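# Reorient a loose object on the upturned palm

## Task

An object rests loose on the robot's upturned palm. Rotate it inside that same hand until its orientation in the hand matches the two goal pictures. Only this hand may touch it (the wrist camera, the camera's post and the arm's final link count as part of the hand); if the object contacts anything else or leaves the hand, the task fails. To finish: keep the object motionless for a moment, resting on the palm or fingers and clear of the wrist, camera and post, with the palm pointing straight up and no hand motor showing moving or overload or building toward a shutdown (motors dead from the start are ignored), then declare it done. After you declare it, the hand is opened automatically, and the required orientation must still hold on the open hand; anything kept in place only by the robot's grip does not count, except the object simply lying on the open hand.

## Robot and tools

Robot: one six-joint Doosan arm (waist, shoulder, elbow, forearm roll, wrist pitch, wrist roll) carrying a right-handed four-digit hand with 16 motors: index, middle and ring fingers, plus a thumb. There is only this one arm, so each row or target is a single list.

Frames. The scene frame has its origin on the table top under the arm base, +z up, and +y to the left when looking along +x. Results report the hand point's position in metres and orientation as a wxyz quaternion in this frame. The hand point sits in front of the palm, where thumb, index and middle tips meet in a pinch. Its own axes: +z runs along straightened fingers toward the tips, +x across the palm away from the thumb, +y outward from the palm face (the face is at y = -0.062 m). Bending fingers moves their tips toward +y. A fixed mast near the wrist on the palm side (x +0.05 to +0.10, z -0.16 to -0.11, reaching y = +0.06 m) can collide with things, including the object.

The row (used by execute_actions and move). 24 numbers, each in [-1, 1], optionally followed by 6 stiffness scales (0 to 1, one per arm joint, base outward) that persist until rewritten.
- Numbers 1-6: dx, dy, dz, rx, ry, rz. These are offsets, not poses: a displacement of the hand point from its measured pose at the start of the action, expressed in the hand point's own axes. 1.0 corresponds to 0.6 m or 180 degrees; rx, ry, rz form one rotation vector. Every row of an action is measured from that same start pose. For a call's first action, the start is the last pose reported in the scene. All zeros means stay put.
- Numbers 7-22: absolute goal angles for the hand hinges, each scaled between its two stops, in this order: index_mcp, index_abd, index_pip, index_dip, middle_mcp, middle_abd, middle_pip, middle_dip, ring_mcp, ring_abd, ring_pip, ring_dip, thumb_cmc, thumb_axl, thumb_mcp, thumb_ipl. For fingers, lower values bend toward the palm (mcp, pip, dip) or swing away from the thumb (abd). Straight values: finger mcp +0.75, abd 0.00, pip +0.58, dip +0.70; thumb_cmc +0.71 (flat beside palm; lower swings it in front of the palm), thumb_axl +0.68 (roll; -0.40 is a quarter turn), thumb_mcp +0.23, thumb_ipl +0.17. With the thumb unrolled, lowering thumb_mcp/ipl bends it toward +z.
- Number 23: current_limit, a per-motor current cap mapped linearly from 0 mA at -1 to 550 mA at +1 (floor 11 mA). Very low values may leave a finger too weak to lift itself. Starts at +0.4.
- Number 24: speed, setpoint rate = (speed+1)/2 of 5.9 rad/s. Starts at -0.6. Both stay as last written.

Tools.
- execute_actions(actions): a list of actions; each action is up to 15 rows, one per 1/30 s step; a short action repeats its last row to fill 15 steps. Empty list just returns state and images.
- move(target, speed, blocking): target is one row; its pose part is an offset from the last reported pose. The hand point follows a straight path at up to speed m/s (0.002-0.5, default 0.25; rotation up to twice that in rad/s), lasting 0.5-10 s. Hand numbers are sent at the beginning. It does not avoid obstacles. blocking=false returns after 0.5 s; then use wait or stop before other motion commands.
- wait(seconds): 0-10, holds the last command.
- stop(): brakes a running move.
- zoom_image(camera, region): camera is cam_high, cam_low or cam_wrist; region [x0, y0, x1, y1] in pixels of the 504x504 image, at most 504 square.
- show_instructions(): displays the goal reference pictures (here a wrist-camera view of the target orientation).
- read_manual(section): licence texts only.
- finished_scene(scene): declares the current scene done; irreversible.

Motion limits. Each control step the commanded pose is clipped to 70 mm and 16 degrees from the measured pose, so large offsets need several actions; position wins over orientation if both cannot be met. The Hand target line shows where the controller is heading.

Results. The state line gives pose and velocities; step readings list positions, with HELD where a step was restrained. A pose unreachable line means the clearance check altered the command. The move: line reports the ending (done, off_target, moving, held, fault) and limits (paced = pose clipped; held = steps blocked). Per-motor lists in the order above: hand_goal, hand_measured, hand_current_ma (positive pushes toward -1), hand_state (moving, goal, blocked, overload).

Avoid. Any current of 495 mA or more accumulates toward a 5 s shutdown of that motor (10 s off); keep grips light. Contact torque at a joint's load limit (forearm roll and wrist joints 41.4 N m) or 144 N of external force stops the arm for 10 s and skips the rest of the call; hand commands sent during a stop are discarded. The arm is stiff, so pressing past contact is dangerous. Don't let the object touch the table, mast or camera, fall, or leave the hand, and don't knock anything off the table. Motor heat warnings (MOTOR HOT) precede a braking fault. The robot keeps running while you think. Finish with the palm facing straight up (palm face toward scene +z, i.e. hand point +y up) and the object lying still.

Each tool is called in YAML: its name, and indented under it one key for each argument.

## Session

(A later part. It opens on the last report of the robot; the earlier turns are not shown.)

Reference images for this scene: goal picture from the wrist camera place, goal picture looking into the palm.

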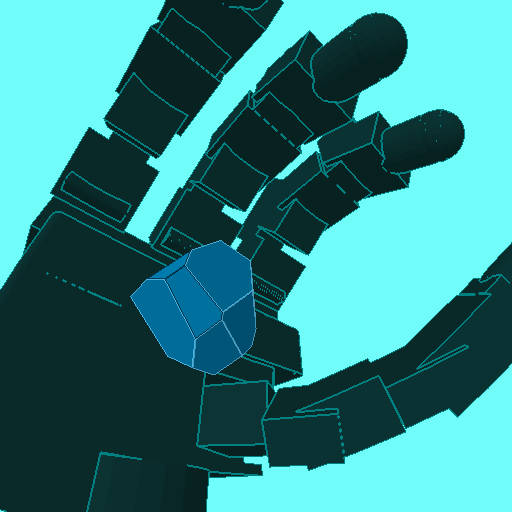

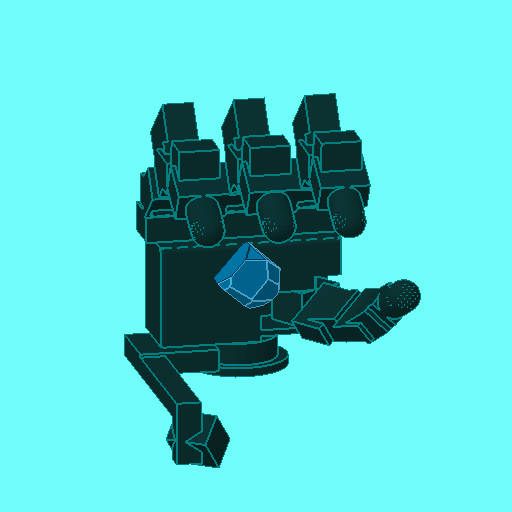

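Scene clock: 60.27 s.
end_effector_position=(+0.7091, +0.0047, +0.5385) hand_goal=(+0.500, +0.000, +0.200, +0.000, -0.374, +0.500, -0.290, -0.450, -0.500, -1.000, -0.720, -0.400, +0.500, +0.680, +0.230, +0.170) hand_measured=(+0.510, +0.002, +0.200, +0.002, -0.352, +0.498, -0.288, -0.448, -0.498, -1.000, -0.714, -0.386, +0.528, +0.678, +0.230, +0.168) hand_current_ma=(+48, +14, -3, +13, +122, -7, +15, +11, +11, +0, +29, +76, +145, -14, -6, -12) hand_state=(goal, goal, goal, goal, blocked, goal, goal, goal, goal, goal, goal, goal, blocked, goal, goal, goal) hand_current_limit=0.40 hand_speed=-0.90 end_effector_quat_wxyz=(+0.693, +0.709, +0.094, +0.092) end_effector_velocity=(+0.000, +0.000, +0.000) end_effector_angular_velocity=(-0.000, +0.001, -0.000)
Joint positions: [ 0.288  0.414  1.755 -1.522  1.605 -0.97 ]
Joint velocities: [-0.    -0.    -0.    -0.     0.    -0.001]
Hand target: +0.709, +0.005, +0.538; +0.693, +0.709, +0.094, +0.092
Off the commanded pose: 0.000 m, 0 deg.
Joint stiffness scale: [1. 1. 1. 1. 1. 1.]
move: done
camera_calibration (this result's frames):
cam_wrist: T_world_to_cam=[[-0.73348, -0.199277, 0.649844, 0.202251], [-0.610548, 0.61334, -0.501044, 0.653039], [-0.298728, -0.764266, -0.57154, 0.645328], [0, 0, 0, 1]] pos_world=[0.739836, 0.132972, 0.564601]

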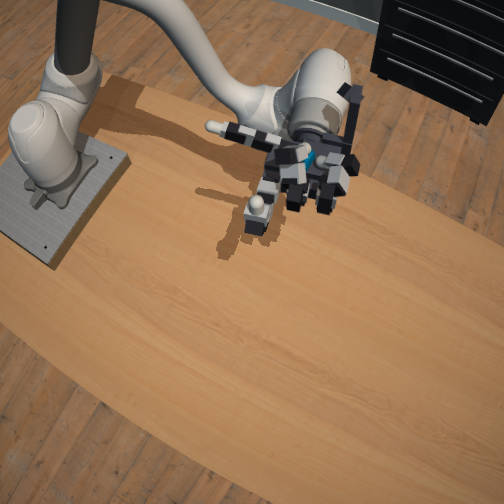

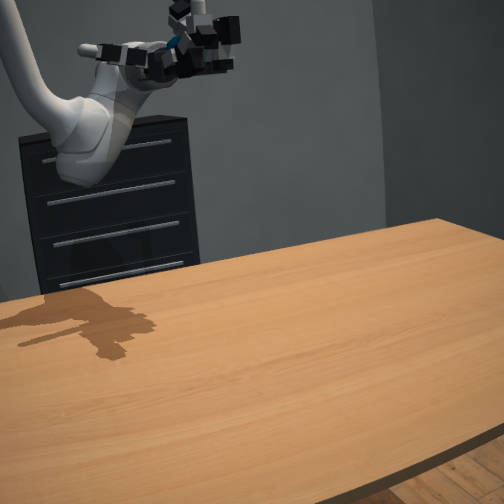

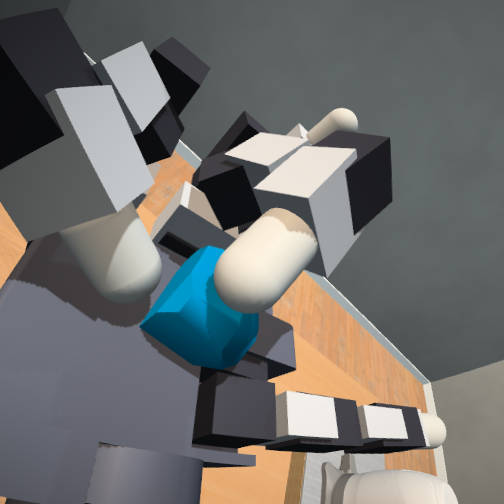

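Go wider.

move:
  target: [0,0,0,0,0,0,0.5,0,0.2,0,-0.375,0.5,-0.29,-0.45,-0.45,-1,-0.6,0.3,0.5,0.68,0.23,0.17,0.4,-0.8]

move:
  target: [0,0,0,0,0,0,0.5,0,0.2,0,-0.375,0.5,-0.29,-0.45,-0.45,-1,-1,0.3,0.5,0.68,0.23,0.17,0.4,-0.88]

move:
  target: [0,0,0,0,0,0,0.5,0,0.2,0,-0.375,0.5,-0.29,-0.45,-0.42,-1,-1,0.1,0.5,0.68,0.23,0.17,0.4,-0.9]

Scene clock: 67.57 s.
end_effector_position=(+0.7091, +0.0047, +0.5385) hand_goal=(+0.500, +0.000, +0.200, +0.000, -0.374, +0.500, -0.290, -0.450, -0.450, -1.000, -0.600, +0.300, +0.500, +0.680, +0.230, +0.170) hand_measured=(+0.510, +0.002, +0.200, +0.002, -0.352, +0.498, -0.288, -0.448, -0.454, -1.000, -0.606, +0.296, +0.528, +0.678, +0.230, +0.168) hand_current_ma=(+48, +14, -3, +13, +122, -7, +15, +11, -27, +0, -30, -17, +145, -14, -6, -12) hand_state=(goal, goal, goal, goal, blocked, goal, goal, goal, goal, goal, goal, goal, blocked, goal, goal, goal) hand_current_limit=0.40 hand_speed=-0.80 end_effector_quat_wxyz=(+0.693, +0.709, +0.094, +0.092) end_effector_velocity=(+0.000, +0.000, -0.001) end_effector_angular_velocity=(-0.001, +0.002, +0.000)
Joint positions: [ 0.288  0.414  1.755 -1.522  1.605 -0.97 ]
Joint velocities: [ 0.     0.001  0.001  0.    -0.    -0.001]
Hand target: +0.709, +0.005, +0.538; +0.693, +0.709, +0.094, +0.092
Off the commanded pose: 0.000 m, 0 deg.
Joint stiffness scale: [1. 1. 1. 1. 1. 1.]
move: done
camera_calibration (this result's frames):
cam_wrist: T_world_to_cam=[[-0.73348, -0.199277, 0.649843, 0.202251], [-0.610548, 0.61334, -0.501044, 0.653039], [-0.298728, -0.764266, -0.57154, 0.645329], [0, 0, 0, 1]] pos_world=[0.739836, 0.132972, 0.564601]

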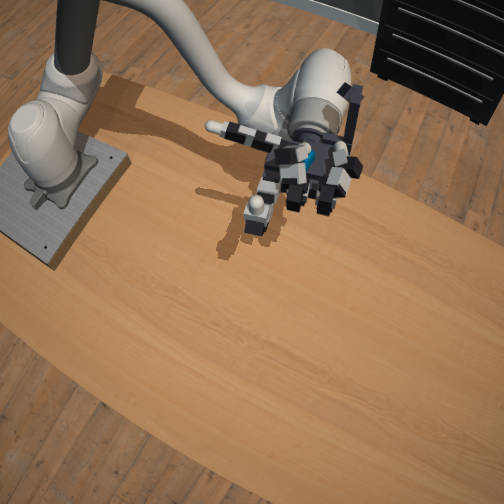

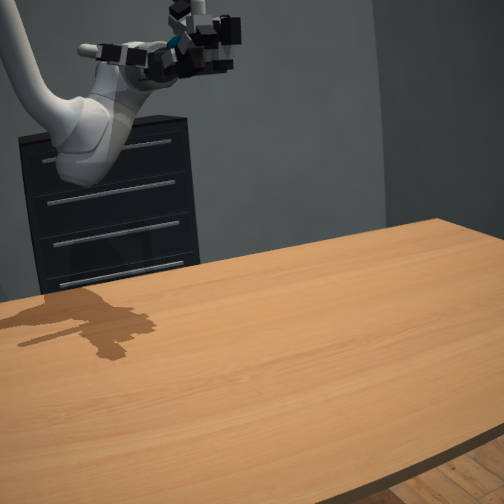

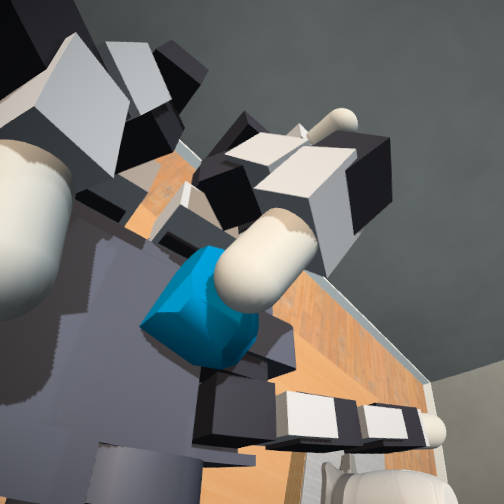

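Scene clock: 69.13 s.
end_effector_position=(+0.7091, +0.0047, +0.5385) hand_goal=(+0.500, +0.000, +0.200, +0.000, -0.374, +0.500, -0.290, -0.450, -0.450, -1.000, -1.000, +0.300, +0.500, +0.680, +0.230, +0.170) hand_measured=(+0.510, +0.002, +0.200, +0.002, -0.352, +0.498, -0.286, -0.448, -0.454, -1.000, -0.992, +0.300, +0.528, +0.678, +0.230, +0.168) hand_current_ma=(+48, +14, -3, +13, +122, -7, +17, +11, -27, +0, +40, -5, +145, -14, -6, -12) hand_state=(goal, goal, goal, goal, blocked, goal, goal, goal, goal, goal, goal, goal, blocked, goal, goal, goal) hand_current_limit=0.40 hand_speed=-0.88 end_effector_quat_wxyz=(+0.693, +0.709, +0.094, +0.092) end_effector_velocity=(-0.000, -0.000, +0.000) end_effector_angular_velocity=(-0.000, -0.000, -0.000)
Joint positions: [ 0.288  0.414  1.755 -1.522  1.605 -0.97 ]
Joint velocities: [ 0.    -0.001  0.     0.     0.001  0.   ]
Hand target: +0.709, +0.005, +0.538; +0.693, +0.709, +0.094, +0.092
Off the commanded pose: 0.000 m, 0 deg.
Joint stiffness scale: [1. 1. 1. 1. 1. 1.]
move: done
camera_calibration (this result's frames):
cam_wrist: T_world_to_cam=[[-0.733479, -0.199277, 0.649844, 0.20225], [-0.610548, 0.61334, -0.501044, 0.653039], [-0.298729, -0.764266, -0.57154, 0.645329], [0, 0, 0, 1]] pos_world=[0.739836, 0.132972, 0.564601]

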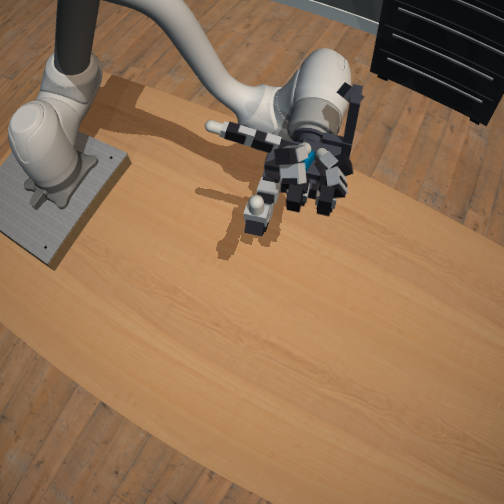

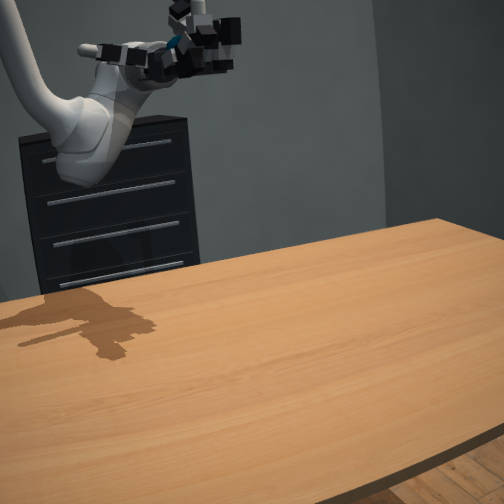

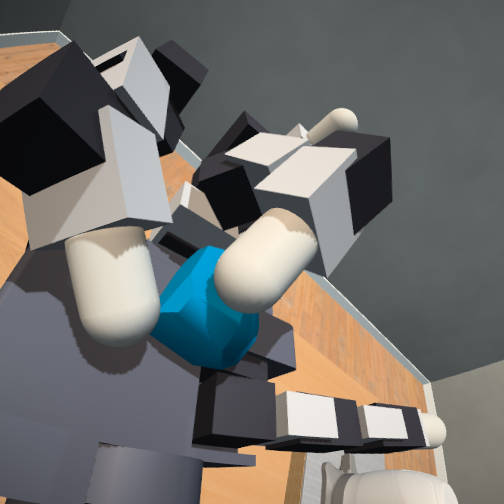

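Scene clock: 70.20 s.
end_effector_position=(+0.7091, +0.0047, +0.5385) hand_goal=(+0.500, +0.000, +0.200, +0.000, -0.374, +0.500, -0.290, -0.450, -0.420, -1.000, -1.000, +0.100, +0.500, +0.680, +0.230, +0.170) hand_measured=(+0.510, +0.002, +0.200, +0.002, -0.354, +0.498, -0.284, -0.448, -0.424, -1.000, -0.992, +0.112, +0.528, +0.678, +0.230, +0.168) hand_current_ma=(+48, +14, -3, +13, +112, -7, +28, +11, -24, +0, +37, +62, +145, -14, -6, -12) hand_state=(goal, goal, goal, goal, blocked, goal, goal, goal, goal, goal, goal, goal, blocked, goal, goal, goal) hand_current_limit=0.40 hand_speed=-0.90 end_effector_quat_wxyz=(+0.693, +0.709, +0.094, +0.092) end_effector_velocity=(+0.000, +0.000, +0.000) end_effector_angular_velocity=(-0.000, +0.000, +0.000)
Joint positions: [ 0.288  0.414  1.755 -1.522  1.605 -0.97 ]
Joint velocities: [ 0.     0.    -0.    -0.     0.    -0.001]
Hand target: +0.709, +0.005, +0.538; +0.693, +0.709, +0.094, +0.092
Off the commanded pose: 0.000 m, 0 deg.
Joint stiffness scale: [1. 1. 1. 1. 1. 1.]
move: done
camera_calibration (this result's frames):
cam_wrist: T_world_to_cam=[[-0.73348, -0.199277, 0.649843, 0.202251], [-0.610548, 0.61334, -0.501044, 0.653039], [-0.298728, -0.764266, -0.57154, 0.645329], [0, 0, 0, 1]] pos_world=[0.739836, 0.132972, 0.564601]

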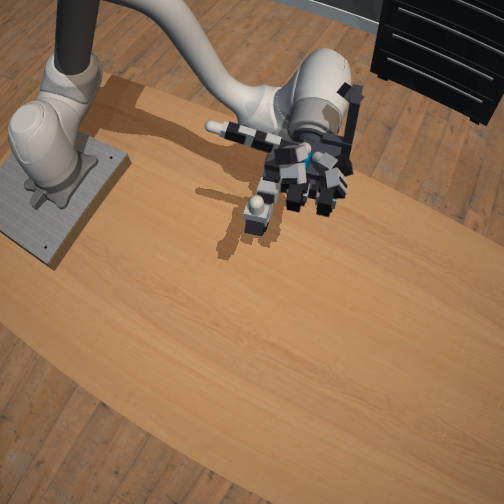

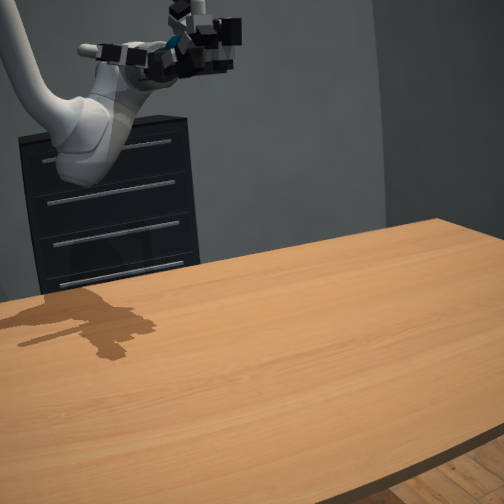

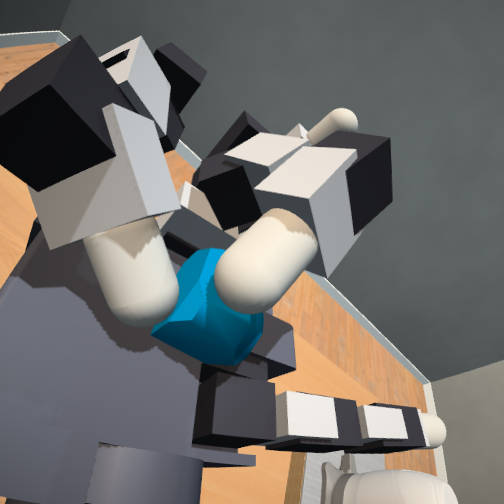

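execute_actions:
  actions:
    - [[0,0,0,0,0,0,0.5,0,0.2,0,-0.375,0.5,-0.29,-0.45,0.2,-1,-1,0.1,0.5,0.68,0.23,0.17,0.4,-0.6]]
    - [[0,0,0,0,0,0,0.5,0,0.2,0,-0.375,0.5,-0.29,-0.45,0.0,-1,-0.25,-0.3,0.5,0.68,0.23,0.17,0.4,-0.6]]
    - [[0,0,0,0,0,0,0.5,0,0.2,0,-0.375,0.5,-0.29,-0.45,0.0,-1,-0.25,-0.3,0.5,0.68,0.23,0.17,0.4,-0.6]]
    - [[0,0,0,0,0,0,0.5,0,0.2,0,-0.375,0.5,-0.29,-0.45,-0.55,-1,-0.25,-0.3,0.5,0.68,0.23,0.17,0.4,-0.6]]
    - [[0,0,0,0,0,0,0.5,0,0.2,0,-0.375,0.5,-0.29,-0.45,-0.55,-1,-0.25,-0.3,0.5,0.68,0.23,0.17,0.4,-0.6]]
    - [[0,0,0,0,0,0,0.5,0,0.2,0,-0.375,0.5,-0.29,-0.45,-0.5,-1,-0.6,-0.5,0.5,0.68,0.23,0.17,0.4,-0.6]]
    - [[0,0,0,0,0,0,0.5,0,0.2,0,-0.375,0.5,-0.29,-0.45,-0.4,-1,-0.85,-0.6,0.5,0.68,0.23,0.17,0.4,-0.6]]
    - [[0,0,0,0,0,0,0.5,0,0.2,0,-0.375,0.5,-0.29,-0.45,-0.4,-1,-1,-0.5,0.5,0.68,0.23,0.17,0.4,-0.6]]
    - [[0,0,0,0,0,0,0.5,0,0.2,0,-0.375,0.5,-0.29,-0.45,-0.4,-0.6,-1,-0.5,0.5,0.68,0.23,0.17,0.4,-0.6]]
    - [[0,0,0,0,0,0,0.5,0,0.2,0,-0.375,0.5,-0.29,-0.45,-0.4,-0.6,-1,-0.5,0.5,0.68,0.23,0.17,0.4,-0.6]]

show_instructions:

Scene clock: 103.13 s.
end_effector_position=(+0.7091, +0.0047, +0.5385) hand_goal=(+0.500, +0.000, +0.200, +0.000, -0.374, +0.500, -0.290, -0.450, -0.400, -0.600, -1.000, -0.500, +0.500, +0.680, +0.230, +0.170) hand_measured=(+0.510, +0.002, +0.200, +0.002, -0.354, +0.498, -0.284, -0.448, -0.380, -0.982, -0.962, -0.494, +0.528, +0.678, +0.230, +0.168) hand_current_ma=(+48, +14, -3, +13, +111, -7, +28, +11, +120, -385, +194, +28, +145, -14, -6, -12) hand_state=(goal, goal, goal, goal, blocked, goal, goal, goal, blocked, blocked, blocked, goal, blocked, goal, goal, goal) hand_current_limit=0.40 hand_speed=-0.60 end_effector_quat_wxyz=(+0.693, +0.709, +0.094, +0.092) end_effector_velocity=(+0.000, +0.000, +0.000) end_effector_angular_velocity=(+0.000, -0.000, +0.001)
Joint positions: [ 0.288  0.414  1.755 -1.522  1.605 -0.97 ]
Joint velocities: [ 0.    -0.    -0.001  0.    -0.    -0.001]
Hand target: +0.709, +0.005, +0.538; +0.693, +0.709, +0.094, +0.092
Off the commanded pose: 0.000 m, 0 deg.
Joint stiffness scale: [1. 1. 1. 1. 1. 1.]
Step readings (end_effector_position; steps 1 to 15: 1st action; 16 to 30: 2nd action; 31 to 45: 3rd action; 46 to 60: 4th action; 61 to 75: 5th action; 76 to 90: 6th action; 91 to 105: 7th action; 106 to 120: 8th action; 121 to 135: 9th action; 136 to 150: 10th action):
0: (+0.7091, +0.0047, +0.5385)
1: (+0.7091, +0.0047, +0.5385)
2: (+0.7091, +0.0047, +0.5385)
4: (+0.7091, +0.0047, +0.5385)
8: (+0.7091, +0.0047, +0.5385)
15: (+0.7091, +0.0047, +0.5385)
16: (+0.7091, +0.0047, +0.5385)
17: (+0.7091, +0.0047, +0.5385)
19: (+0.7091, +0.0047, +0.5385)
23: (+0.7091, +0.0047, +0.5385)
30: (+0.7091, +0.0047, +0.5385)
31: (+0.7091, +0.0047, +0.5385)
32: (+0.7091, +0.0047, +0.5385)
34: (+0.7091, +0.0047, +0.5385)
38: (+0.7091, +0.0047, +0.5385)
45: (+0.7091, +0.0047, +0.5385)
46: (+0.7091, +0.0047, +0.5385)
47: (+0.7091, +0.0047, +0.5385)
49: (+0.7091, +0.0047, +0.5385)
53: (+0.7091, +0.0047, +0.5385)
60: (+0.7091, +0.0047, +0.5385)
61: (+0.7091, +0.0047, +0.5385)
62: (+0.7091, +0.0047, +0.5385)
64: (+0.7091, +0.0047, +0.5385)
68: (+0.7091, +0.0047, +0.5385)
75: (+0.7091, +0.0047, +0.5385)
76: (+0.7091, +0.0047, +0.5385)
77: (+0.7091, +0.0047, +0.5385)
79: (+0.7091, +0.0047, +0.5385)
83: (+0.7091, +0.0047, +0.5385)
90: (+0.7091, +0.0047, +0.5385)
91: (+0.7091, +0.0047, +0.5385)
92: (+0.7091, +0.0047, +0.5385)
94: (+0.7091, +0.0047, +0.5385)
98: (+0.7091, +0.0047, +0.5385)
105: (+0.7091, +0.0047, +0.5385)
106: (+0.7091, +0.0047, +0.5385)
107: (+0.7091, +0.0047, +0.5385)
109: (+0.7091, +0.0047, +0.5385)
113: (+0.7091, +0.0047, +0.5385)
120: (+0.7091, +0.0047, +0.5385)
121: (+0.7091, +0.0047, +0.5385)
122: (+0.7091, +0.0047, +0.5385)
124: (+0.7091, +0.0047, +0.5385)
128: (+0.7091, +0.0047, +0.5385)
135: (+0.7091, +0.0047, +0.5385)
136: (+0.7091, +0.0047, +0.5385)
137: (+0.7091, +0.0047, +0.5385)
139: (+0.7091, +0.0047, +0.5385)
143: (+0.7091, +0.0047, +0.5385)
150: end_effector_position above
camera_calibration (this result's frames):
cam_wrist: T_world_to_cam=[[-0.733479, -0.199277, 0.649844, 0.20225], [-0.610548, 0.61334, -0.501044, 0.653039], [-0.298729, -0.764266, -0.57154, 0.645329], [0, 0, 0, 1]] pos_world=[0.739836, 0.132972, 0.564601]

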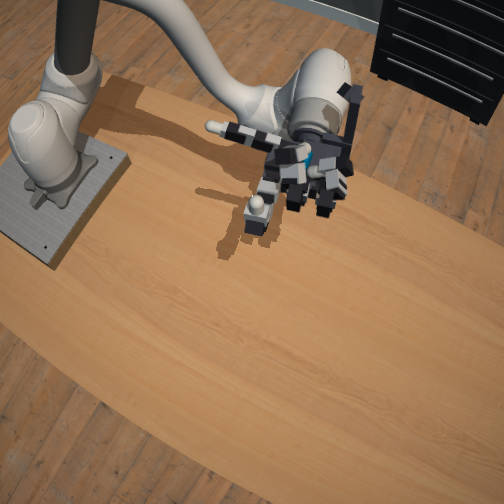

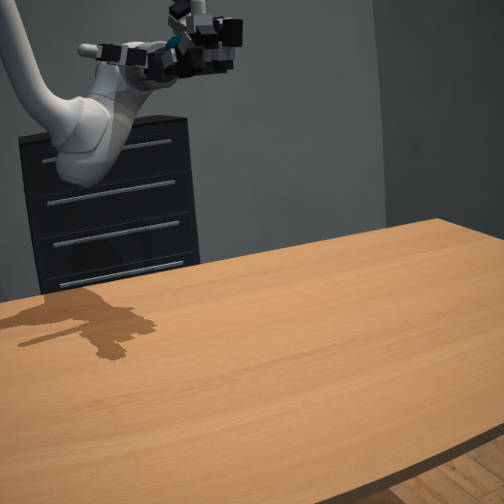

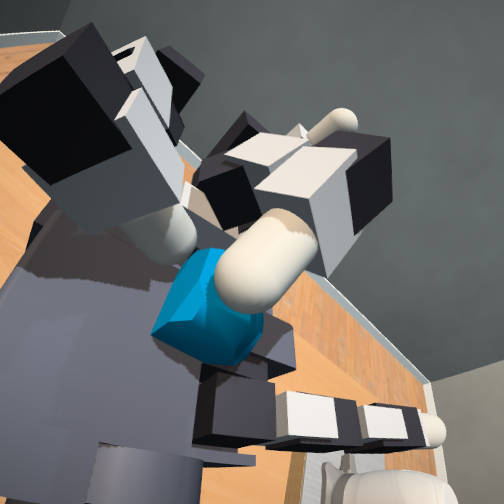

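Reference images for this scene: goal picture from the wrist camera place, goal picture looking into the palm.

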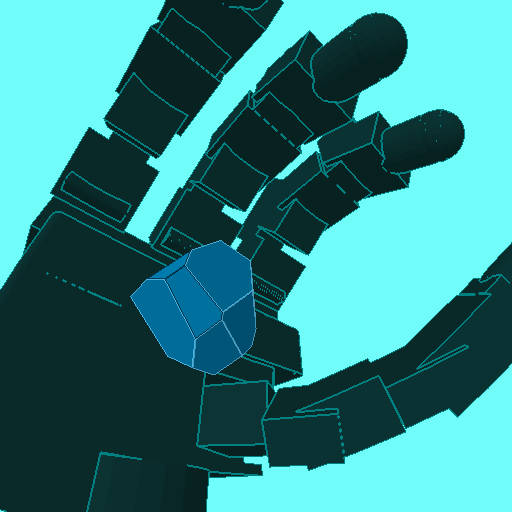

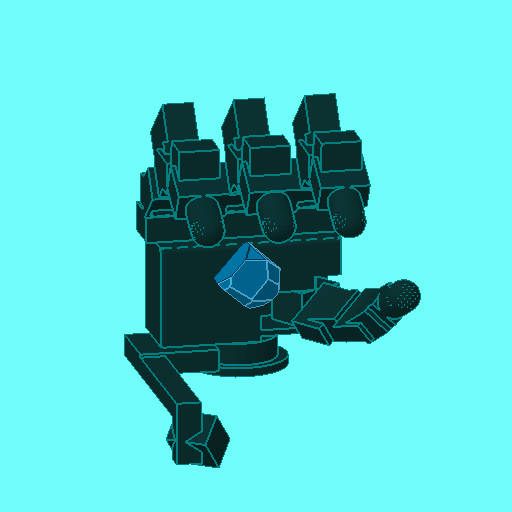

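execute_actions:
  actions:
    - [[0,0,0,0,0,0,0.5,0,0.2,0,-0.1,0.5,-0.29,-0.45,-0.4,-1,-1,-0.5,0.5,0.68,0.23,0.17,0.4,-0.6]]
    - [[0,0,0,0,0,0,0.5,0,0.2,0,-0.1,0.5,-0.29,-0.45,-0.4,-1,-1,-0.5,0.1,0.68,0.23,0.17,0.4,-0.6]]
    - [[0,0,0,0,0,0,0.5,0,0.2,0,-0.1,0.5,-0.29,-0.45,-0.4,-1,-1,-0.5,-0.3,0.68,0.23,0.17,0.4,-0.6]]
    - [[0,0,0,0,0,0,0.5,0,0.2,0,-0.1,0.5,-0.29,-0.45,-0.4,-1,-1,-0.5,-0.3,0.68,0.23,0.17,0.4,-0.6]]

Scene clock: 112.70 s.
end_effector_position=(+0.7091, +0.0047, +0.5385) hand_goal=(+0.500, +0.000, +0.200, +0.000, -0.100, +0.500, -0.290, -0.450, -0.400, -1.000, -1.000, -0.500, -0.300, +0.680, +0.230, +0.170) hand_measured=(+0.510, +0.002, +0.200, +0.002, -0.098, +0.498, -0.290, -0.448, -0.382, -1.000, -0.982, -0.496, -0.288, +0.678, +0.230, +0.168) hand_current_ma=(+48, +14, -3, +13, +6, -6, +5, +11, +101, -1, +95, +27, +60, -14, -6, -12) hand_state=(goal, goal, goal, goal, goal, goal, goal, goal, goal, goal, goal, goal, goal, goal, goal, goal) hand_current_limit=0.40 hand_speed=-0.60 end_effector_quat_wxyz=(+0.693, +0.709, +0.094, +0.092) end_effector_velocity=(-0.000, +0.000, +0.000) end_effector_angular_velocity=(+0.000, -0.001, +0.000)
Joint positions: [ 0.288  0.414  1.755 -1.522  1.605 -0.97 ]
Joint velocities: [ 0.    -0.     0.    -0.    -0.     0.001]
Hand target: +0.709, +0.005, +0.538; +0.693, +0.709, +0.094, +0.092
Off the commanded pose: 0.000 m, 0 deg.
Joint stiffness scale: [1. 1. 1. 1. 1. 1.]
Step readings (end_effector_position; steps 1 to 15: 1st action; 16 to 30: 2nd action; 31 to 45: 3rd action; 46 to 60: 4th action):
0: (+0.7091, +0.0047, +0.5385)
1: (+0.7091, +0.0047, +0.5385)
2: (+0.7091, +0.0047, +0.5385)
4: (+0.7091, +0.0047, +0.5385)
8: (+0.7091, +0.0047, +0.5385)
15: (+0.7091, +0.0047, +0.5385)
16: (+0.7091, +0.0047, +0.5385)
17: (+0.7091, +0.0047, +0.5385)
19: (+0.7091, +0.0047, +0.5385)
23: (+0.7091, +0.0047, +0.5385)
30: (+0.7091, +0.0047, +0.5385)
31: (+0.7091, +0.0047, +0.5385)
32: (+0.7091, +0.0047, +0.5385)
34: (+0.7091, +0.0047, +0.5385)
38: (+0.7091, +0.0047, +0.5385)
45: (+0.7091, +0.0047, +0.5385)
46: (+0.7091, +0.0047, +0.5385)
47: (+0.7091, +0.0047, +0.5385)
49: (+0.7091, +0.0047, +0.5385)
53: (+0.7091, +0.0047, +0.5385)
60: end_effector_position above
camera_calibration (this result's frames):
cam_wrist: T_world_to_cam=[[-0.73348, -0.199277, 0.649843, 0.202251], [-0.610548, 0.61334, -0.501044, 0.653039], [-0.298728, -0.764266, -0.57154, 0.645329], [0, 0, 0, 1]] pos_world=[0.739836, 0.132972, 0.564601]

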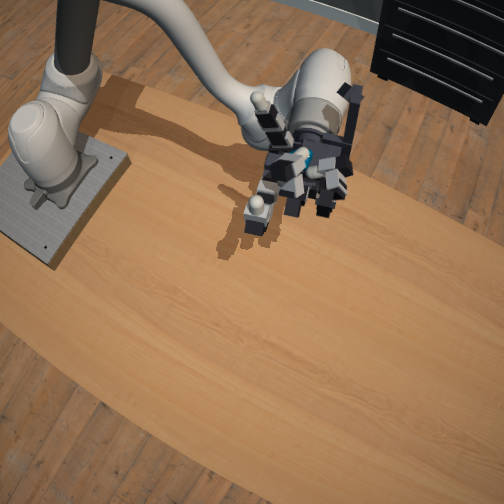

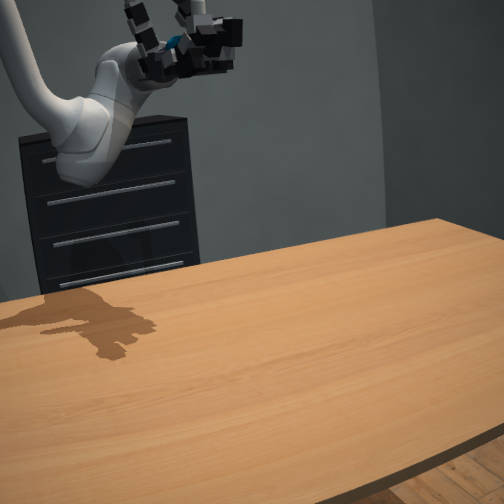

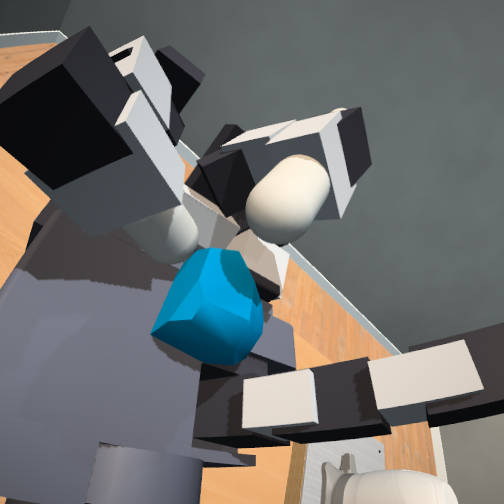

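execute_actions:
  actions:
    - [[0,0,0,0,0,0,0.5,0,0.2,0,-0.4,0.5,-0.29,-0.45,-0.4,-1,-1,-0.5,-0.3,0.68,0.23,0.17,0.4,-0.6]]
    - [[0,0,0,0,0,0,0.5,0,0.2,0,-0.42,0.5,-0.29,-0.45,-0.4,-1,-1,-0.5,-0.3,0.68,0.23,0.17,0.4,-0.6]]
    - [[0,0,0,0,0,0,0.5,0,0.2,0,-0.44,0.75,-0.35,-0.5,-0.4,-1,-1,-0.5,-0.3,0.68,0.23,0.17,0.4,-0.8]]
    - [[0,0,0,0,0,0,0.5,0,0.2,0,-0.46,1,-0.45,-0.6,-0.4,-1,-1,-0.5,-0.3,0.68,0.23,0.17,0.4,-0.8]]
    - [[0,0,0,0,0,0,0.5,0,0.2,0,-0.46,1,-0.45,-0.6,-0.4,-1,-1,-0.5,-0.3,0.68,0.23,0.17,0.4,-0.8]]

Scene clock: 125.40 s.
end_effector_position=(+0.7091, +0.0047, +0.5385) hand_goal=(+0.500, +0.000, +0.200, +0.000, -0.460, +1.000, -0.450, -0.600, -0.400, -1.000, -1.000, -0.500, -0.300, +0.680, +0.230, +0.170) hand_measured=(+0.510, +0.002, +0.200, +0.002, -0.362, +0.978, -0.264, -0.452, -0.384, -1.000, -0.984, -0.500, -0.288, +0.678, +0.230, +0.168) hand_current_ma=(+49, +14, -3, +13, +385, -104, +385, +385, +96, -1, +76, -1, +60, -14, -6, -12) hand_state=(goal, goal, goal, goal, blocked, blocked, blocked, blocked, goal, goal, goal, goal, goal, goal, goal, goal) hand_current_limit=0.40 hand_speed=-0.80 end_effector_quat_wxyz=(+0.693, +0.709, +0.094, +0.092) end_effector_velocity=(-0.000, +0.000, -0.000) end_effector_angular_velocity=(-0.000, +0.001, +0.000)
Joint positions: [ 0.288  0.414  1.755 -1.522  1.605 -0.97 ]
Joint velocities: [ 0.    -0.     0.     0.     0.    -0.001]
Hand target: +0.709, +0.005, +0.538; +0.693, +0.709, +0.094, +0.092
Off the commanded pose: 0.000 m, 0 deg.
Joint stiffness scale: [1. 1. 1. 1. 1. 1.]
Step readings (end_effector_position; steps 1 to 15: 1st action; 16 to 30: 2nd action; 31 to 45: 3rd action; 46 to 60: 4th action; 61 to 75: 5th action):
0: (+0.7091, +0.0047, +0.5385)
1: (+0.7091, +0.0047, +0.5385)
2: (+0.7091, +0.0047, +0.5385)
4: (+0.7091, +0.0047, +0.5385)
8: (+0.7091, +0.0047, +0.5385)
15: (+0.7091, +0.0047, +0.5385)
16: (+0.7091, +0.0047, +0.5385)
17: (+0.7091, +0.0047, +0.5385)
19: (+0.7091, +0.0047, +0.5385)
23: (+0.7091, +0.0047, +0.5385)
30: (+0.7091, +0.0047, +0.5385)
31: (+0.7091, +0.0047, +0.5385)
32: (+0.7091, +0.0047, +0.5385)
34: (+0.7091, +0.0047, +0.5385)
38: (+0.7091, +0.0047, +0.5385)
45: (+0.7091, +0.0047, +0.5385)
46: (+0.7091, +0.0047, +0.5385)
47: (+0.7091, +0.0047, +0.5385)
49: (+0.7091, +0.0047, +0.5385)
53: (+0.7091, +0.0047, +0.5385)
60: (+0.7091, +0.0047, +0.5385)
61: (+0.7091, +0.0047, +0.5385)
62: (+0.7091, +0.0047, +0.5385)
64: (+0.7091, +0.0047, +0.5385)
68: (+0.7091, +0.0047, +0.5385)
75: end_effector_position above
camera_calibration (this result's frames):
cam_wrist: T_world_to_cam=[[-0.73348, -0.199277, 0.649843, 0.202251], [-0.610548, 0.61334, -0.501044, 0.653039], [-0.298728, -0.764266, -0.57154, 0.645329], [0, 0, 0, 1]] pos_world=[0.739836, 0.132972, 0.564601]

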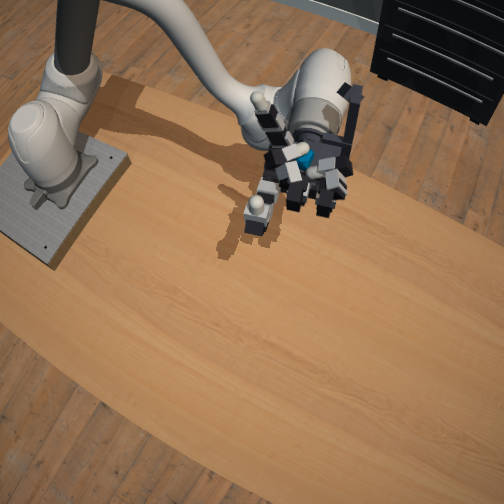

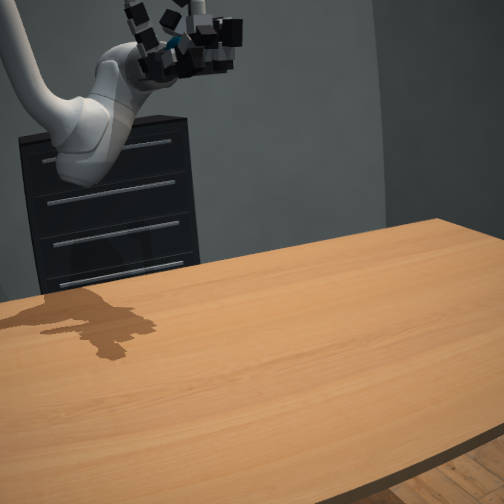

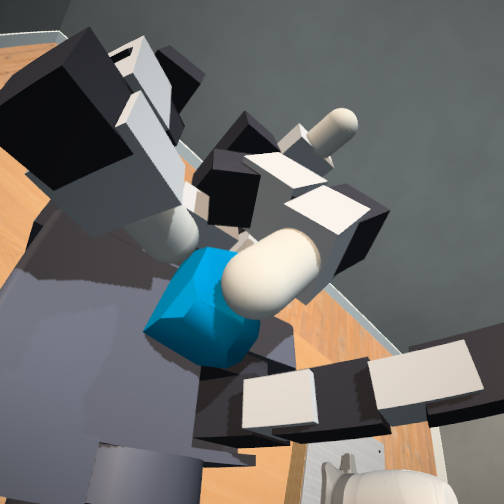

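execute_actions:
  actions:
    - [[0,0,0,0,0,0,0.5,0,0.2,0,-0.25,1,0.05,-0.2,-0.4,-1,-1,-0.5,0.5,0.68,0.23,0.17,0.4,-0.6]]
    - [[0,0,0,0,0,0,0.5,0,0.2,0,-0.25,1,0.05,-0.2,-0.4,-1,-1,-0.5,0.5,0.68,0.23,0.17,0.4,-0.6]]
    - [[0,0,0,0,0,0,0.5,0,0.2,0,-0.6,1,0.05,-0.2,-0.4,-1,-1,-0.5,0.5,0.68,0.23,0.17,0.4,-0.6]]
    - [[0,0,0,0,0,0,0.5,0,0.2,0,-0.6,1,0.05,-0.2,-0.4,-1,-1,-0.5,0.5,0.68,0.23,0.17,0.4,-0.6]]

execute_actions:
  actions:
    - [[0,0,0,0,0,0,0.5,0,0.2,0,-0.57,1,-0.15,-0.2,-0.4,-1,-1,-0.5,0.5,0.68,0.23,0.17,0.4,-0.8]]
    - [[0,0,0,0,0,0,0.5,0,0.2,0,-0.53,1,-0.35,-0.2,-0.4,-1,-1,-0.5,0.5,0.68,0.23,0.17,0.4,-0.8]]
    - [[0,0,0,0,0,0,0.5,0,0.2,0,-0.53,1,-0.35,-0.2,-0.4,-1,-1,-0.5,0.5,0.68,0.23,0.17,0.4,-0.8]]

Scene clock: 135.67 s.
end_effector_position=(+0.7091, +0.0047, +0.5385) hand_goal=(+0.500, +0.000, +0.200, +0.000, -0.600, +1.000, +0.050, -0.200, -0.400, -1.000, -1.000, -0.500, +0.500, +0.680, +0.230, +0.170) hand_measured=(+0.510, +0.002, +0.200, +0.002, -0.600, +1.000, +0.048, -0.204, -0.386, -1.000, -0.988, -0.500, +0.510, +0.678, +0.230, +0.168) hand_current_ma=(+49, +14, -3, +13, +2, -1, -15, -17, +83, -1, +59, -2, +55, -14, -6, -12) hand_state=(goal, goal, goal, goal, goal, goal, goal, goal, goal, goal, goal, goal, goal, goal, goal, goal) hand_current_limit=0.40 hand_speed=-0.60 end_effector_quat_wxyz=(+0.693, +0.709, +0.094, +0.092) end_effector_velocity=(+0.000, +0.000, -0.001) end_effector_angular_velocity=(+0.000, +0.001, +0.001)
Joint positions: [ 0.288  0.414  1.755 -1.522  1.605 -0.97 ]
Joint velocities: [ 0.     0.001  0.    -0.    -0.001 -0.   ]
Hand target: +0.709, +0.005, +0.538; +0.693, +0.709, +0.094, +0.092
Off the commanded pose: 0.000 m, 0 deg.
Joint stiffness scale: [1. 1. 1. 1. 1. 1.]
Step readings (end_effector_position; steps 1 to 15: 1st action; 16 to 30: 2nd action; 31 to 45: 3rd action; 46 to 60: 4th action):
0: (+0.7091, +0.0047, +0.5385)
1: (+0.7091, +0.0047, +0.5385)
2: (+0.7091, +0.0047, +0.5385)
4: (+0.7091, +0.0047, +0.5385)
8: (+0.7091, +0.0047, +0.5385)
15: (+0.7091, +0.0047, +0.5385)
16: (+0.7091, +0.0047, +0.5385)
17: (+0.7091, +0.0047, +0.5385)
19: (+0.7091, +0.0047, +0.5385)
23: (+0.7091, +0.0047, +0.5385)
30: (+0.7091, +0.0047, +0.5385)
31: (+0.7091, +0.0047, +0.5385)
32: (+0.7091, +0.0047, +0.5385)
34: (+0.7091, +0.0047, +0.5385)
38: (+0.7091, +0.0047, +0.5385)
45: (+0.7091, +0.0047, +0.5385)
46: (+0.7091, +0.0047, +0.5385)
47: (+0.7091, +0.0047, +0.5385)
49: (+0.7091, +0.0047, +0.5385)
53: (+0.7091, +0.0047, +0.5385)
60: end_effector_position above
camera_calibration (this result's frames):
cam_wrist: T_world_to_cam=[[-0.73348, -0.199277, 0.649843, 0.202251], [-0.610548, 0.61334, -0.501044, 0.653039], [-0.298728, -0.764266, -0.57154, 0.645329], [0, 0, 0, 1]] pos_world=[0.739836, 0.132972, 0.564601]

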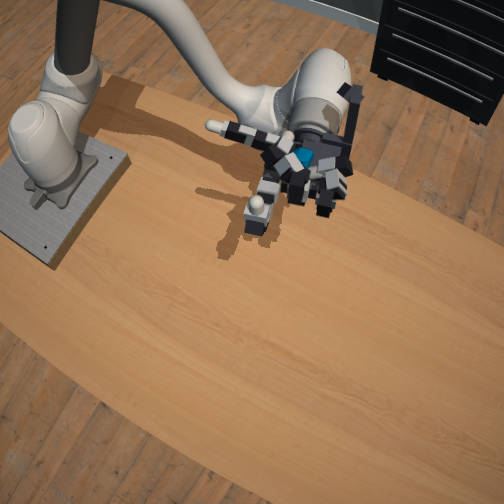

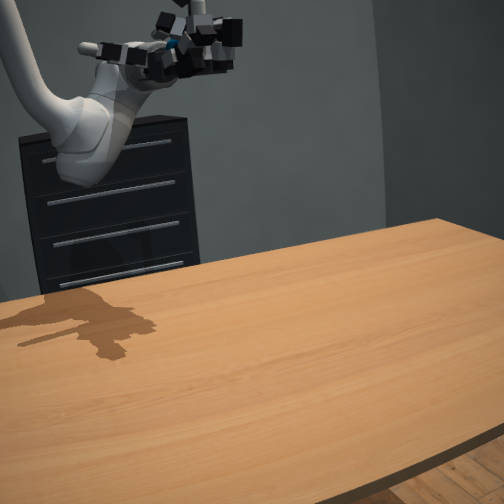

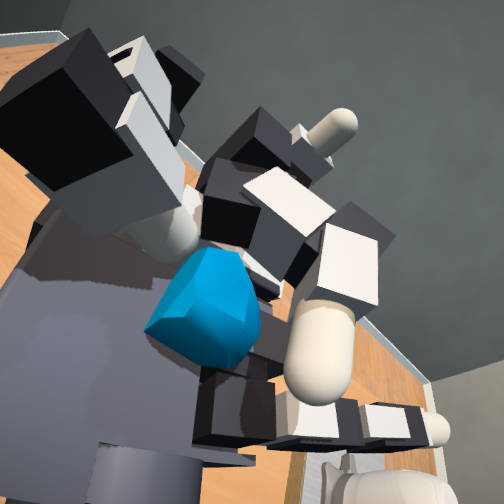

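Scene clock: 137.17 s.
end_effector_position=(+0.7091, +0.0047, +0.5385) hand_goal=(+0.500, +0.000, +0.200, +0.000, -0.530, +1.000, -0.350, -0.200, -0.400, -1.000, -1.000, -0.500, +0.500, +0.680, +0.230, +0.170) hand_measured=(+0.510, +0.002, +0.200, +0.002, -0.518, +0.996, -0.292, -0.186, -0.386, -1.000, -1.000, -0.510, +0.510, +0.678, +0.230, +0.168) hand_current_ma=(+49, +14, -3, +13, +65, -15, +327, +75, +83, -1, +0, -55, +55, -14, -6, -12) hand_state=(goal, goal, goal, goal, goal, goal, blocked, goal, goal, goal, goal, goal, goal, goal, goal, goal) hand_current_limit=0.40 hand_speed=-0.80 end_effector_quat_wxyz=(+0.693, +0.709, +0.094, +0.092) end_effector_velocity=(+0.000, +0.000, +0.000) end_effector_angular_velocity=(-0.001, +0.001, -0.000)
Joint positions: [ 0.288  0.414  1.755 -1.522  1.605 -0.97 ]
Joint velocities: [-0.     0.    -0.001 -0.     0.    -0.002]
Hand target: +0.709, +0.005, +0.538; +0.693, +0.709, +0.094, +0.092
Off the commanded pose: 0.000 m, 0 deg.
Joint stiffness scale: [1. 1. 1. 1. 1. 1.]
Step readings (end_effector_position; steps 1 to 15: 1st action; 16 to 30: 2nd action; 31 to 45: 3rd action):
0: (+0.7091, +0.0047, +0.5385)
1: (+0.7091, +0.0047, +0.5385)
2: (+0.7091, +0.0047, +0.5385)
4: (+0.7091, +0.0047, +0.5385)
8: (+0.7091, +0.0047, +0.5385)
15: (+0.7091, +0.0047, +0.5385)
16: (+0.7091, +0.0047, +0.5385)
17: (+0.7091, +0.0047, +0.5385)
19: (+0.7091, +0.0047, +0.5385)
23: (+0.7091, +0.0047, +0.5385)
30: (+0.7091, +0.0047, +0.5385)
31: (+0.7091, +0.0047, +0.5385)
32: (+0.7091, +0.0047, +0.5385)
34: (+0.7091, +0.0047, +0.5385)
38: (+0.7091, +0.0047, +0.5385)
45: end_effector_position above
camera_calibration (this result's frames):
cam_wrist: T_world_to_cam=[[-0.73348, -0.199277, 0.649843, 0.202251], [-0.610548, 0.61334, -0.501044, 0.653039], [-0.298728, -0.764266, -0.571541, 0.645329], [0, 0, 0, 1]] pos_world=[0.739836, 0.132972, 0.564601]

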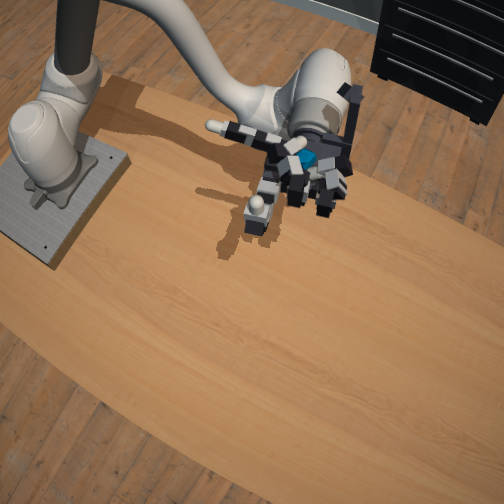

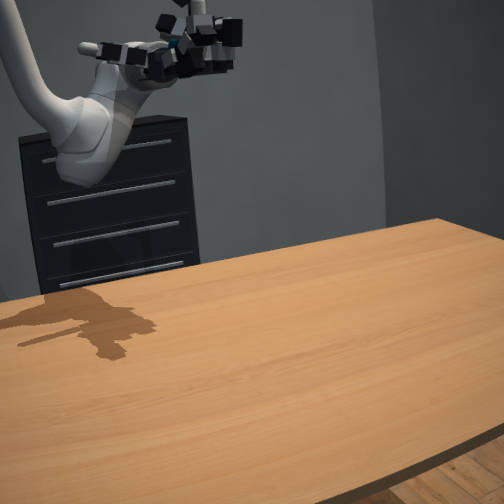

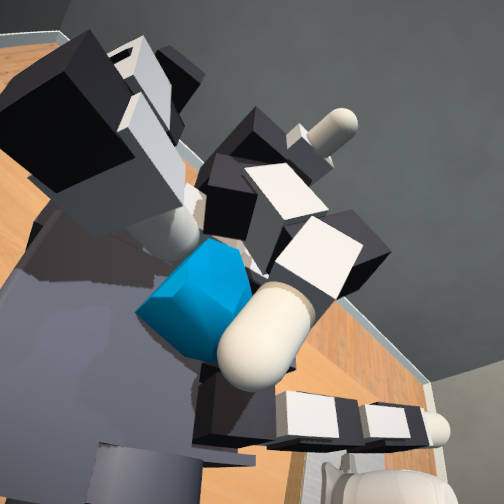

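Working. Push a bit more.

execute_actions:
  actions:
    - [[0,0,0,0,0,0,0.5,0,0.2,0,-0.5,1,-0.5,-0.1,-0.4,-1,-1,-0.5,0.5,0.68,0.23,0.17,0.7,-0.8]]
    - [[0,0,0,0,0,0,0.5,0,0.2,0,-0.47,1,-0.6,-0.0,-0.4,-1,-1,-0.5,0.5,0.68,0.23,0.17,0.7,-0.8]]
    - [[0,0,0,0,0,0,0.5,0,0.2,0,-0.47,1,-0.6,-0.0,-0.4,-1,-1,-0.5,0.5,0.68,0.23,0.17,0.7,-0.8]]

Scene clock: 144.93 s.
end_effector_position=(+0.7091, +0.0047, +0.5385) hand_goal=(+0.500, +0.000, +0.200, +0.000, -0.470, +1.000, -0.600, +0.000, -0.400, -1.000, -1.000, -0.500, +0.500, +0.680, +0.230, +0.170) hand_measured=(+0.510, +0.002, +0.200, +0.002, -0.456, +0.994, -0.518, +0.014, -0.386, -1.000, -1.000, -0.514, +0.510, +0.678, +0.230, +0.168) hand_current_ma=(+49, +14, -3, +13, +73, -26, +450, +76, +77, +2, +0, -81, +55, -14, -6, -12) hand_state=(goal, goal, goal, goal, goal, goal, blocked, goal, goal, goal, goal, goal, goal, goal, goal, goal) hand_current_limit=0.70 hand_speed=-0.80 end_effector_quat_wxyz=(+0.693, +0.709, +0.094, +0.092) end_effector_velocity=(+0.000, -0.000, -0.000) end_effector_angular_velocity=(+0.000, -0.000, -0.000)
Joint positions: [ 0.288  0.414  1.755 -1.522  1.605 -0.97 ]
Joint velocities: [-0.     0.    -0.    -0.    -0.     0.001]
Hand target: +0.709, +0.005, +0.538; +0.693, +0.709, +0.094, +0.092
Off the commanded pose: 0.000 m, 0 deg.
Joint stiffness scale: [1. 1. 1. 1. 1. 1.]
Step readings (end_effector_position; steps 1 to 15: 1st action; 16 to 30: 2nd action; 31 to 45: 3rd action):
0: (+0.7091, +0.0047, +0.5385)
1: (+0.7091, +0.0047, +0.5385)
2: (+0.7091, +0.0047, +0.5385)
4: (+0.7091, +0.0047, +0.5385)
8: (+0.7091, +0.0047, +0.5385)
15: (+0.7091, +0.0047, +0.5385)
16: (+0.7091, +0.0047, +0.5385)
17: (+0.7091, +0.0047, +0.5385)
19: (+0.7091, +0.0047, +0.5385)
23: (+0.7091, +0.0047, +0.5385)
30: (+0.7091, +0.0047, +0.5385)
31: (+0.7091, +0.0047, +0.5385)
32: (+0.7091, +0.0047, +0.5385)
34: (+0.7091, +0.0047, +0.5385)
38: (+0.7091, +0.0047, +0.5385)
45: end_effector_position above
camera_calibration (this result's frames):
cam_wrist: T_world_to_cam=[[-0.73348, -0.199277, 0.649843, 0.202251], [-0.610548, 0.61334, -0.501044, 0.653039], [-0.298728, -0.764266, -0.57154, 0.645329], [0, 0, 0, 1]] pos_world=[0.739836, 0.132972, 0.564601]

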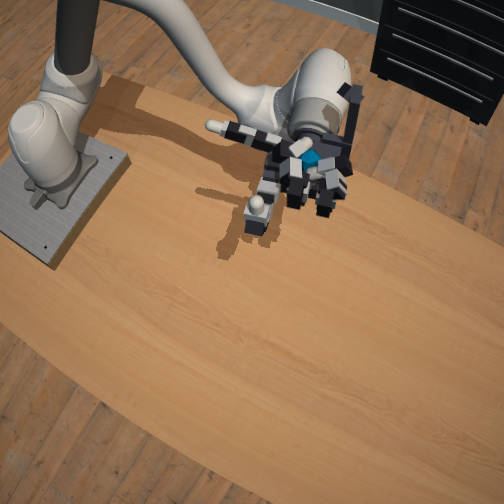

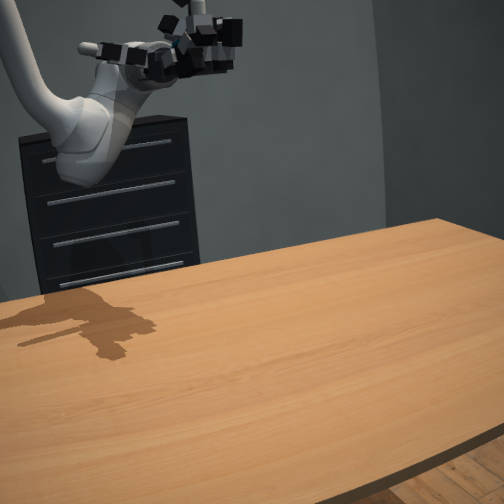

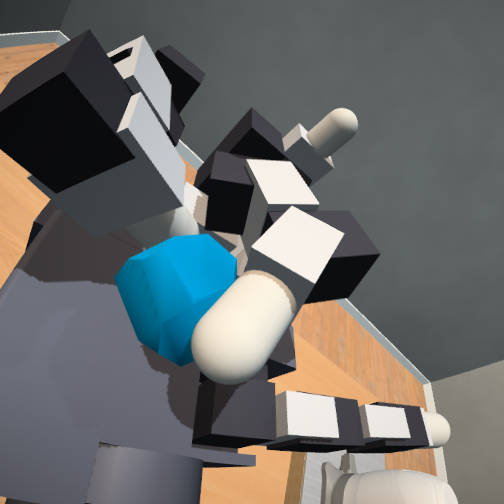

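Release and look.

execute_actions:
  actions:
    - [[0,0,0,0,0,0,0.5,0,0.2,0,-0.47,1,-0.1,-0.0,-0.4,-1,-1,-0.5,0.5,0.68,0.23,0.17,0.4,-0.6]]
    - [[0,0,0,0,0,0,0.5,0,0.2,0,0.5,1,-0.1,-0.0,0.5,-1,-1,-0.5,0.5,0.68,0.23,0.17,0.4,-0.6]]
    - [[0,0,0,0,0,0,0.5,0,0.2,0,0.5,1,-0.1,-0.0,0.5,-1,-1,-0.5,0.5,0.68,0.23,0.17,0.4,-0.6]]
    - [[0,0,0,0,0,0,0.5,0,0.2,0,0.5,0,0.2,-0.0,0.5,0,0.2,0,0.5,0.68,0.23,0.17,0.4,-0.6]]
    - [[0,0,0,0,0,0,0.5,0,0.2,0,0.5,0,0.2,-0.0,0.5,0,0.2,0,0.5,0.68,0.23,0.17,0.4,-0.6]]
    - [[0,0,0,0,0,0,0.5,0,0.2,0,0.5,0,0.2,-0.0,0.5,0,0.2,0,0.5,0.68,0.23,0.17,0.4,-0.6]]

zoom_image:
  camera: "cam_wrist"
  region: [70, 190, 290, 410]

Scene clock: 158.03 s.
end_effector_position=(+0.7091, +0.0047, +0.5385) hand_goal=(+0.500, +0.000, +0.200, +0.000, +0.500, +0.000, +0.200, +0.000, +0.500, +0.000, +0.200, +0.000, +0.500, +0.680, +0.230, +0.170) hand_measured=(+0.654, +0.000, +0.244, +0.016, +0.362, +0.778, +0.138, +0.002, +0.508, -0.004, +0.200, -0.002, +0.510, +0.678, +0.230, +0.168) hand_current_ma=(+385, +1, +219, +80, -385, +385, -339, +12, +46, -15, -3, -14, +55, -14, -6, -12) hand_state=(blocked, goal, blocked, goal, blocked, blocked, blocked, goal, goal, goal, goal, goal, goal, goal, goal, goal) hand_current_limit=0.40 hand_speed=-0.60 end_effector_quat_wxyz=(+0.693, +0.709, +0.094, +0.092) end_effector_velocity=(+0.000, +0.000, -0.000) end_effector_angular_velocity=(-0.000, +0.001, +0.000)
Joint positions: [ 0.288  0.414  1.755 -1.522  1.605 -0.97 ]
Joint velocities: [-0.     0.001  0.    -0.    -0.     0.   ]
Hand target: +0.709, +0.005, +0.538; +0.693, +0.709, +0.094, +0.092
Off the commanded pose: 0.000 m, 0 deg.
Joint stiffness scale: [1. 1. 1. 1. 1. 1.]
Step readings (end_effector_position; steps 1 to 15: 1st action; 16 to 30: 2nd action; 31 to 45: 3rd action; 46 to 60: 4th action; 61 to 75: 5th action; 76 to 90: 6th action):
0: (+0.7091, +0.0047, +0.5385)
1: (+0.7091, +0.0047, +0.5385)
2: (+0.7091, +0.0047, +0.5385)
4: (+0.7091, +0.0047, +0.5385)
8: (+0.7091, +0.0047, +0.5385)
15: (+0.7091, +0.0047, +0.5385)
16: (+0.7091, +0.0047, +0.5385)
17: (+0.7091, +0.0047, +0.5385)
19: (+0.7091, +0.0047, +0.5385)
23: (+0.7091, +0.0047, +0.5385)
30: (+0.7091, +0.0047, +0.5385)
31: (+0.7091, +0.0047, +0.5385)
32: (+0.7091, +0.0047, +0.5385)
34: (+0.7091, +0.0047, +0.5385)
38: (+0.7091, +0.0047, +0.5385)
45: (+0.7091, +0.0047, +0.5385)
46: (+0.7091, +0.0047, +0.5385)
47: (+0.7091, +0.0047, +0.5385)
49: (+0.7091, +0.0047, +0.5385)
53: (+0.7091, +0.0047, +0.5385)
60: (+0.7091, +0.0047, +0.5385)
61: (+0.7091, +0.0047, +0.5385)
62: (+0.7091, +0.0047, +0.5385)
64: (+0.7091, +0.0047, +0.5385)
68: (+0.7091, +0.0047, +0.5385)
75: (+0.7091, +0.0047, +0.5385)
76: (+0.7091, +0.0047, +0.5385)
77: (+0.7091, +0.0047, +0.5385)
79: (+0.7091, +0.0047, +0.5385)
83: (+0.7091, +0.0047, +0.5385)
90: end_effector_position above
camera_calibration (this result's frames):
cam_wrist: T_world_to_cam=[[-0.733479, -0.199277, 0.649843, 0.20225], [-0.610548, 0.61334, -0.501044, 0.653039], [-0.298728, -0.764266, -0.57154, 0.645329], [0, 0, 0, 1]] pos_world=[0.739836, 0.132972, 0.564601]

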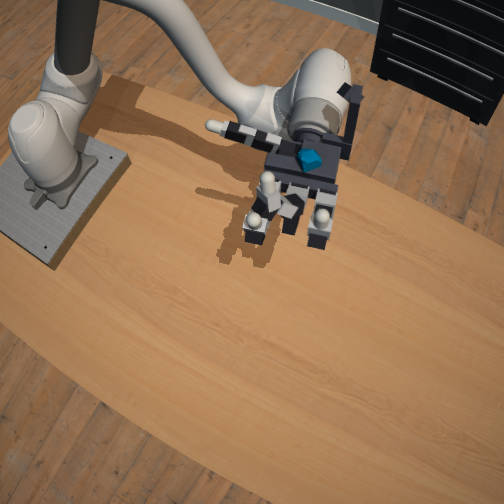

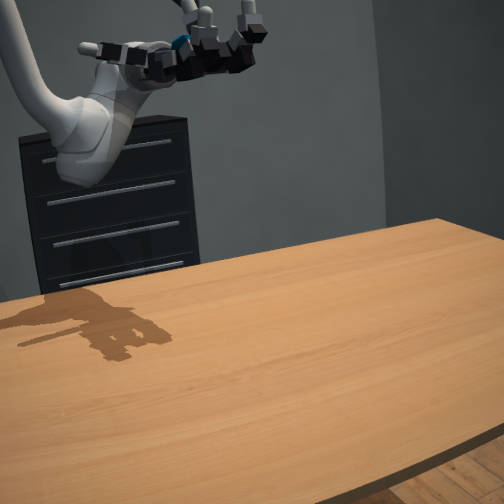

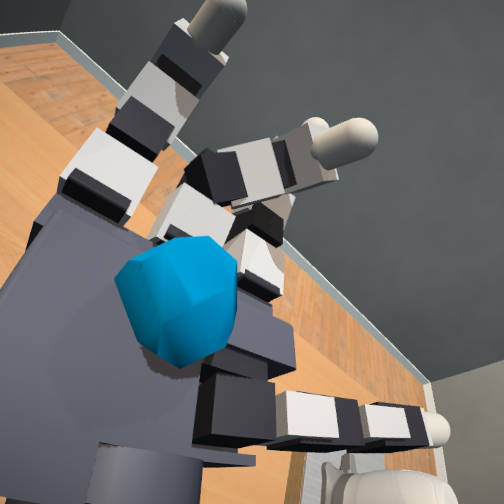

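Region (70, 190, 290, 410) of cam_wrist's 504x504 image, scaled by 2.291, with more detail than that image has.

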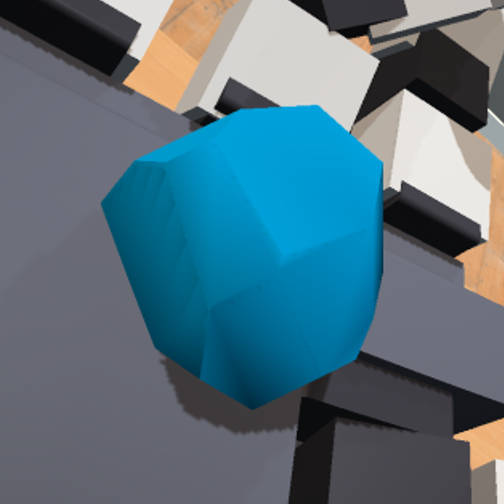

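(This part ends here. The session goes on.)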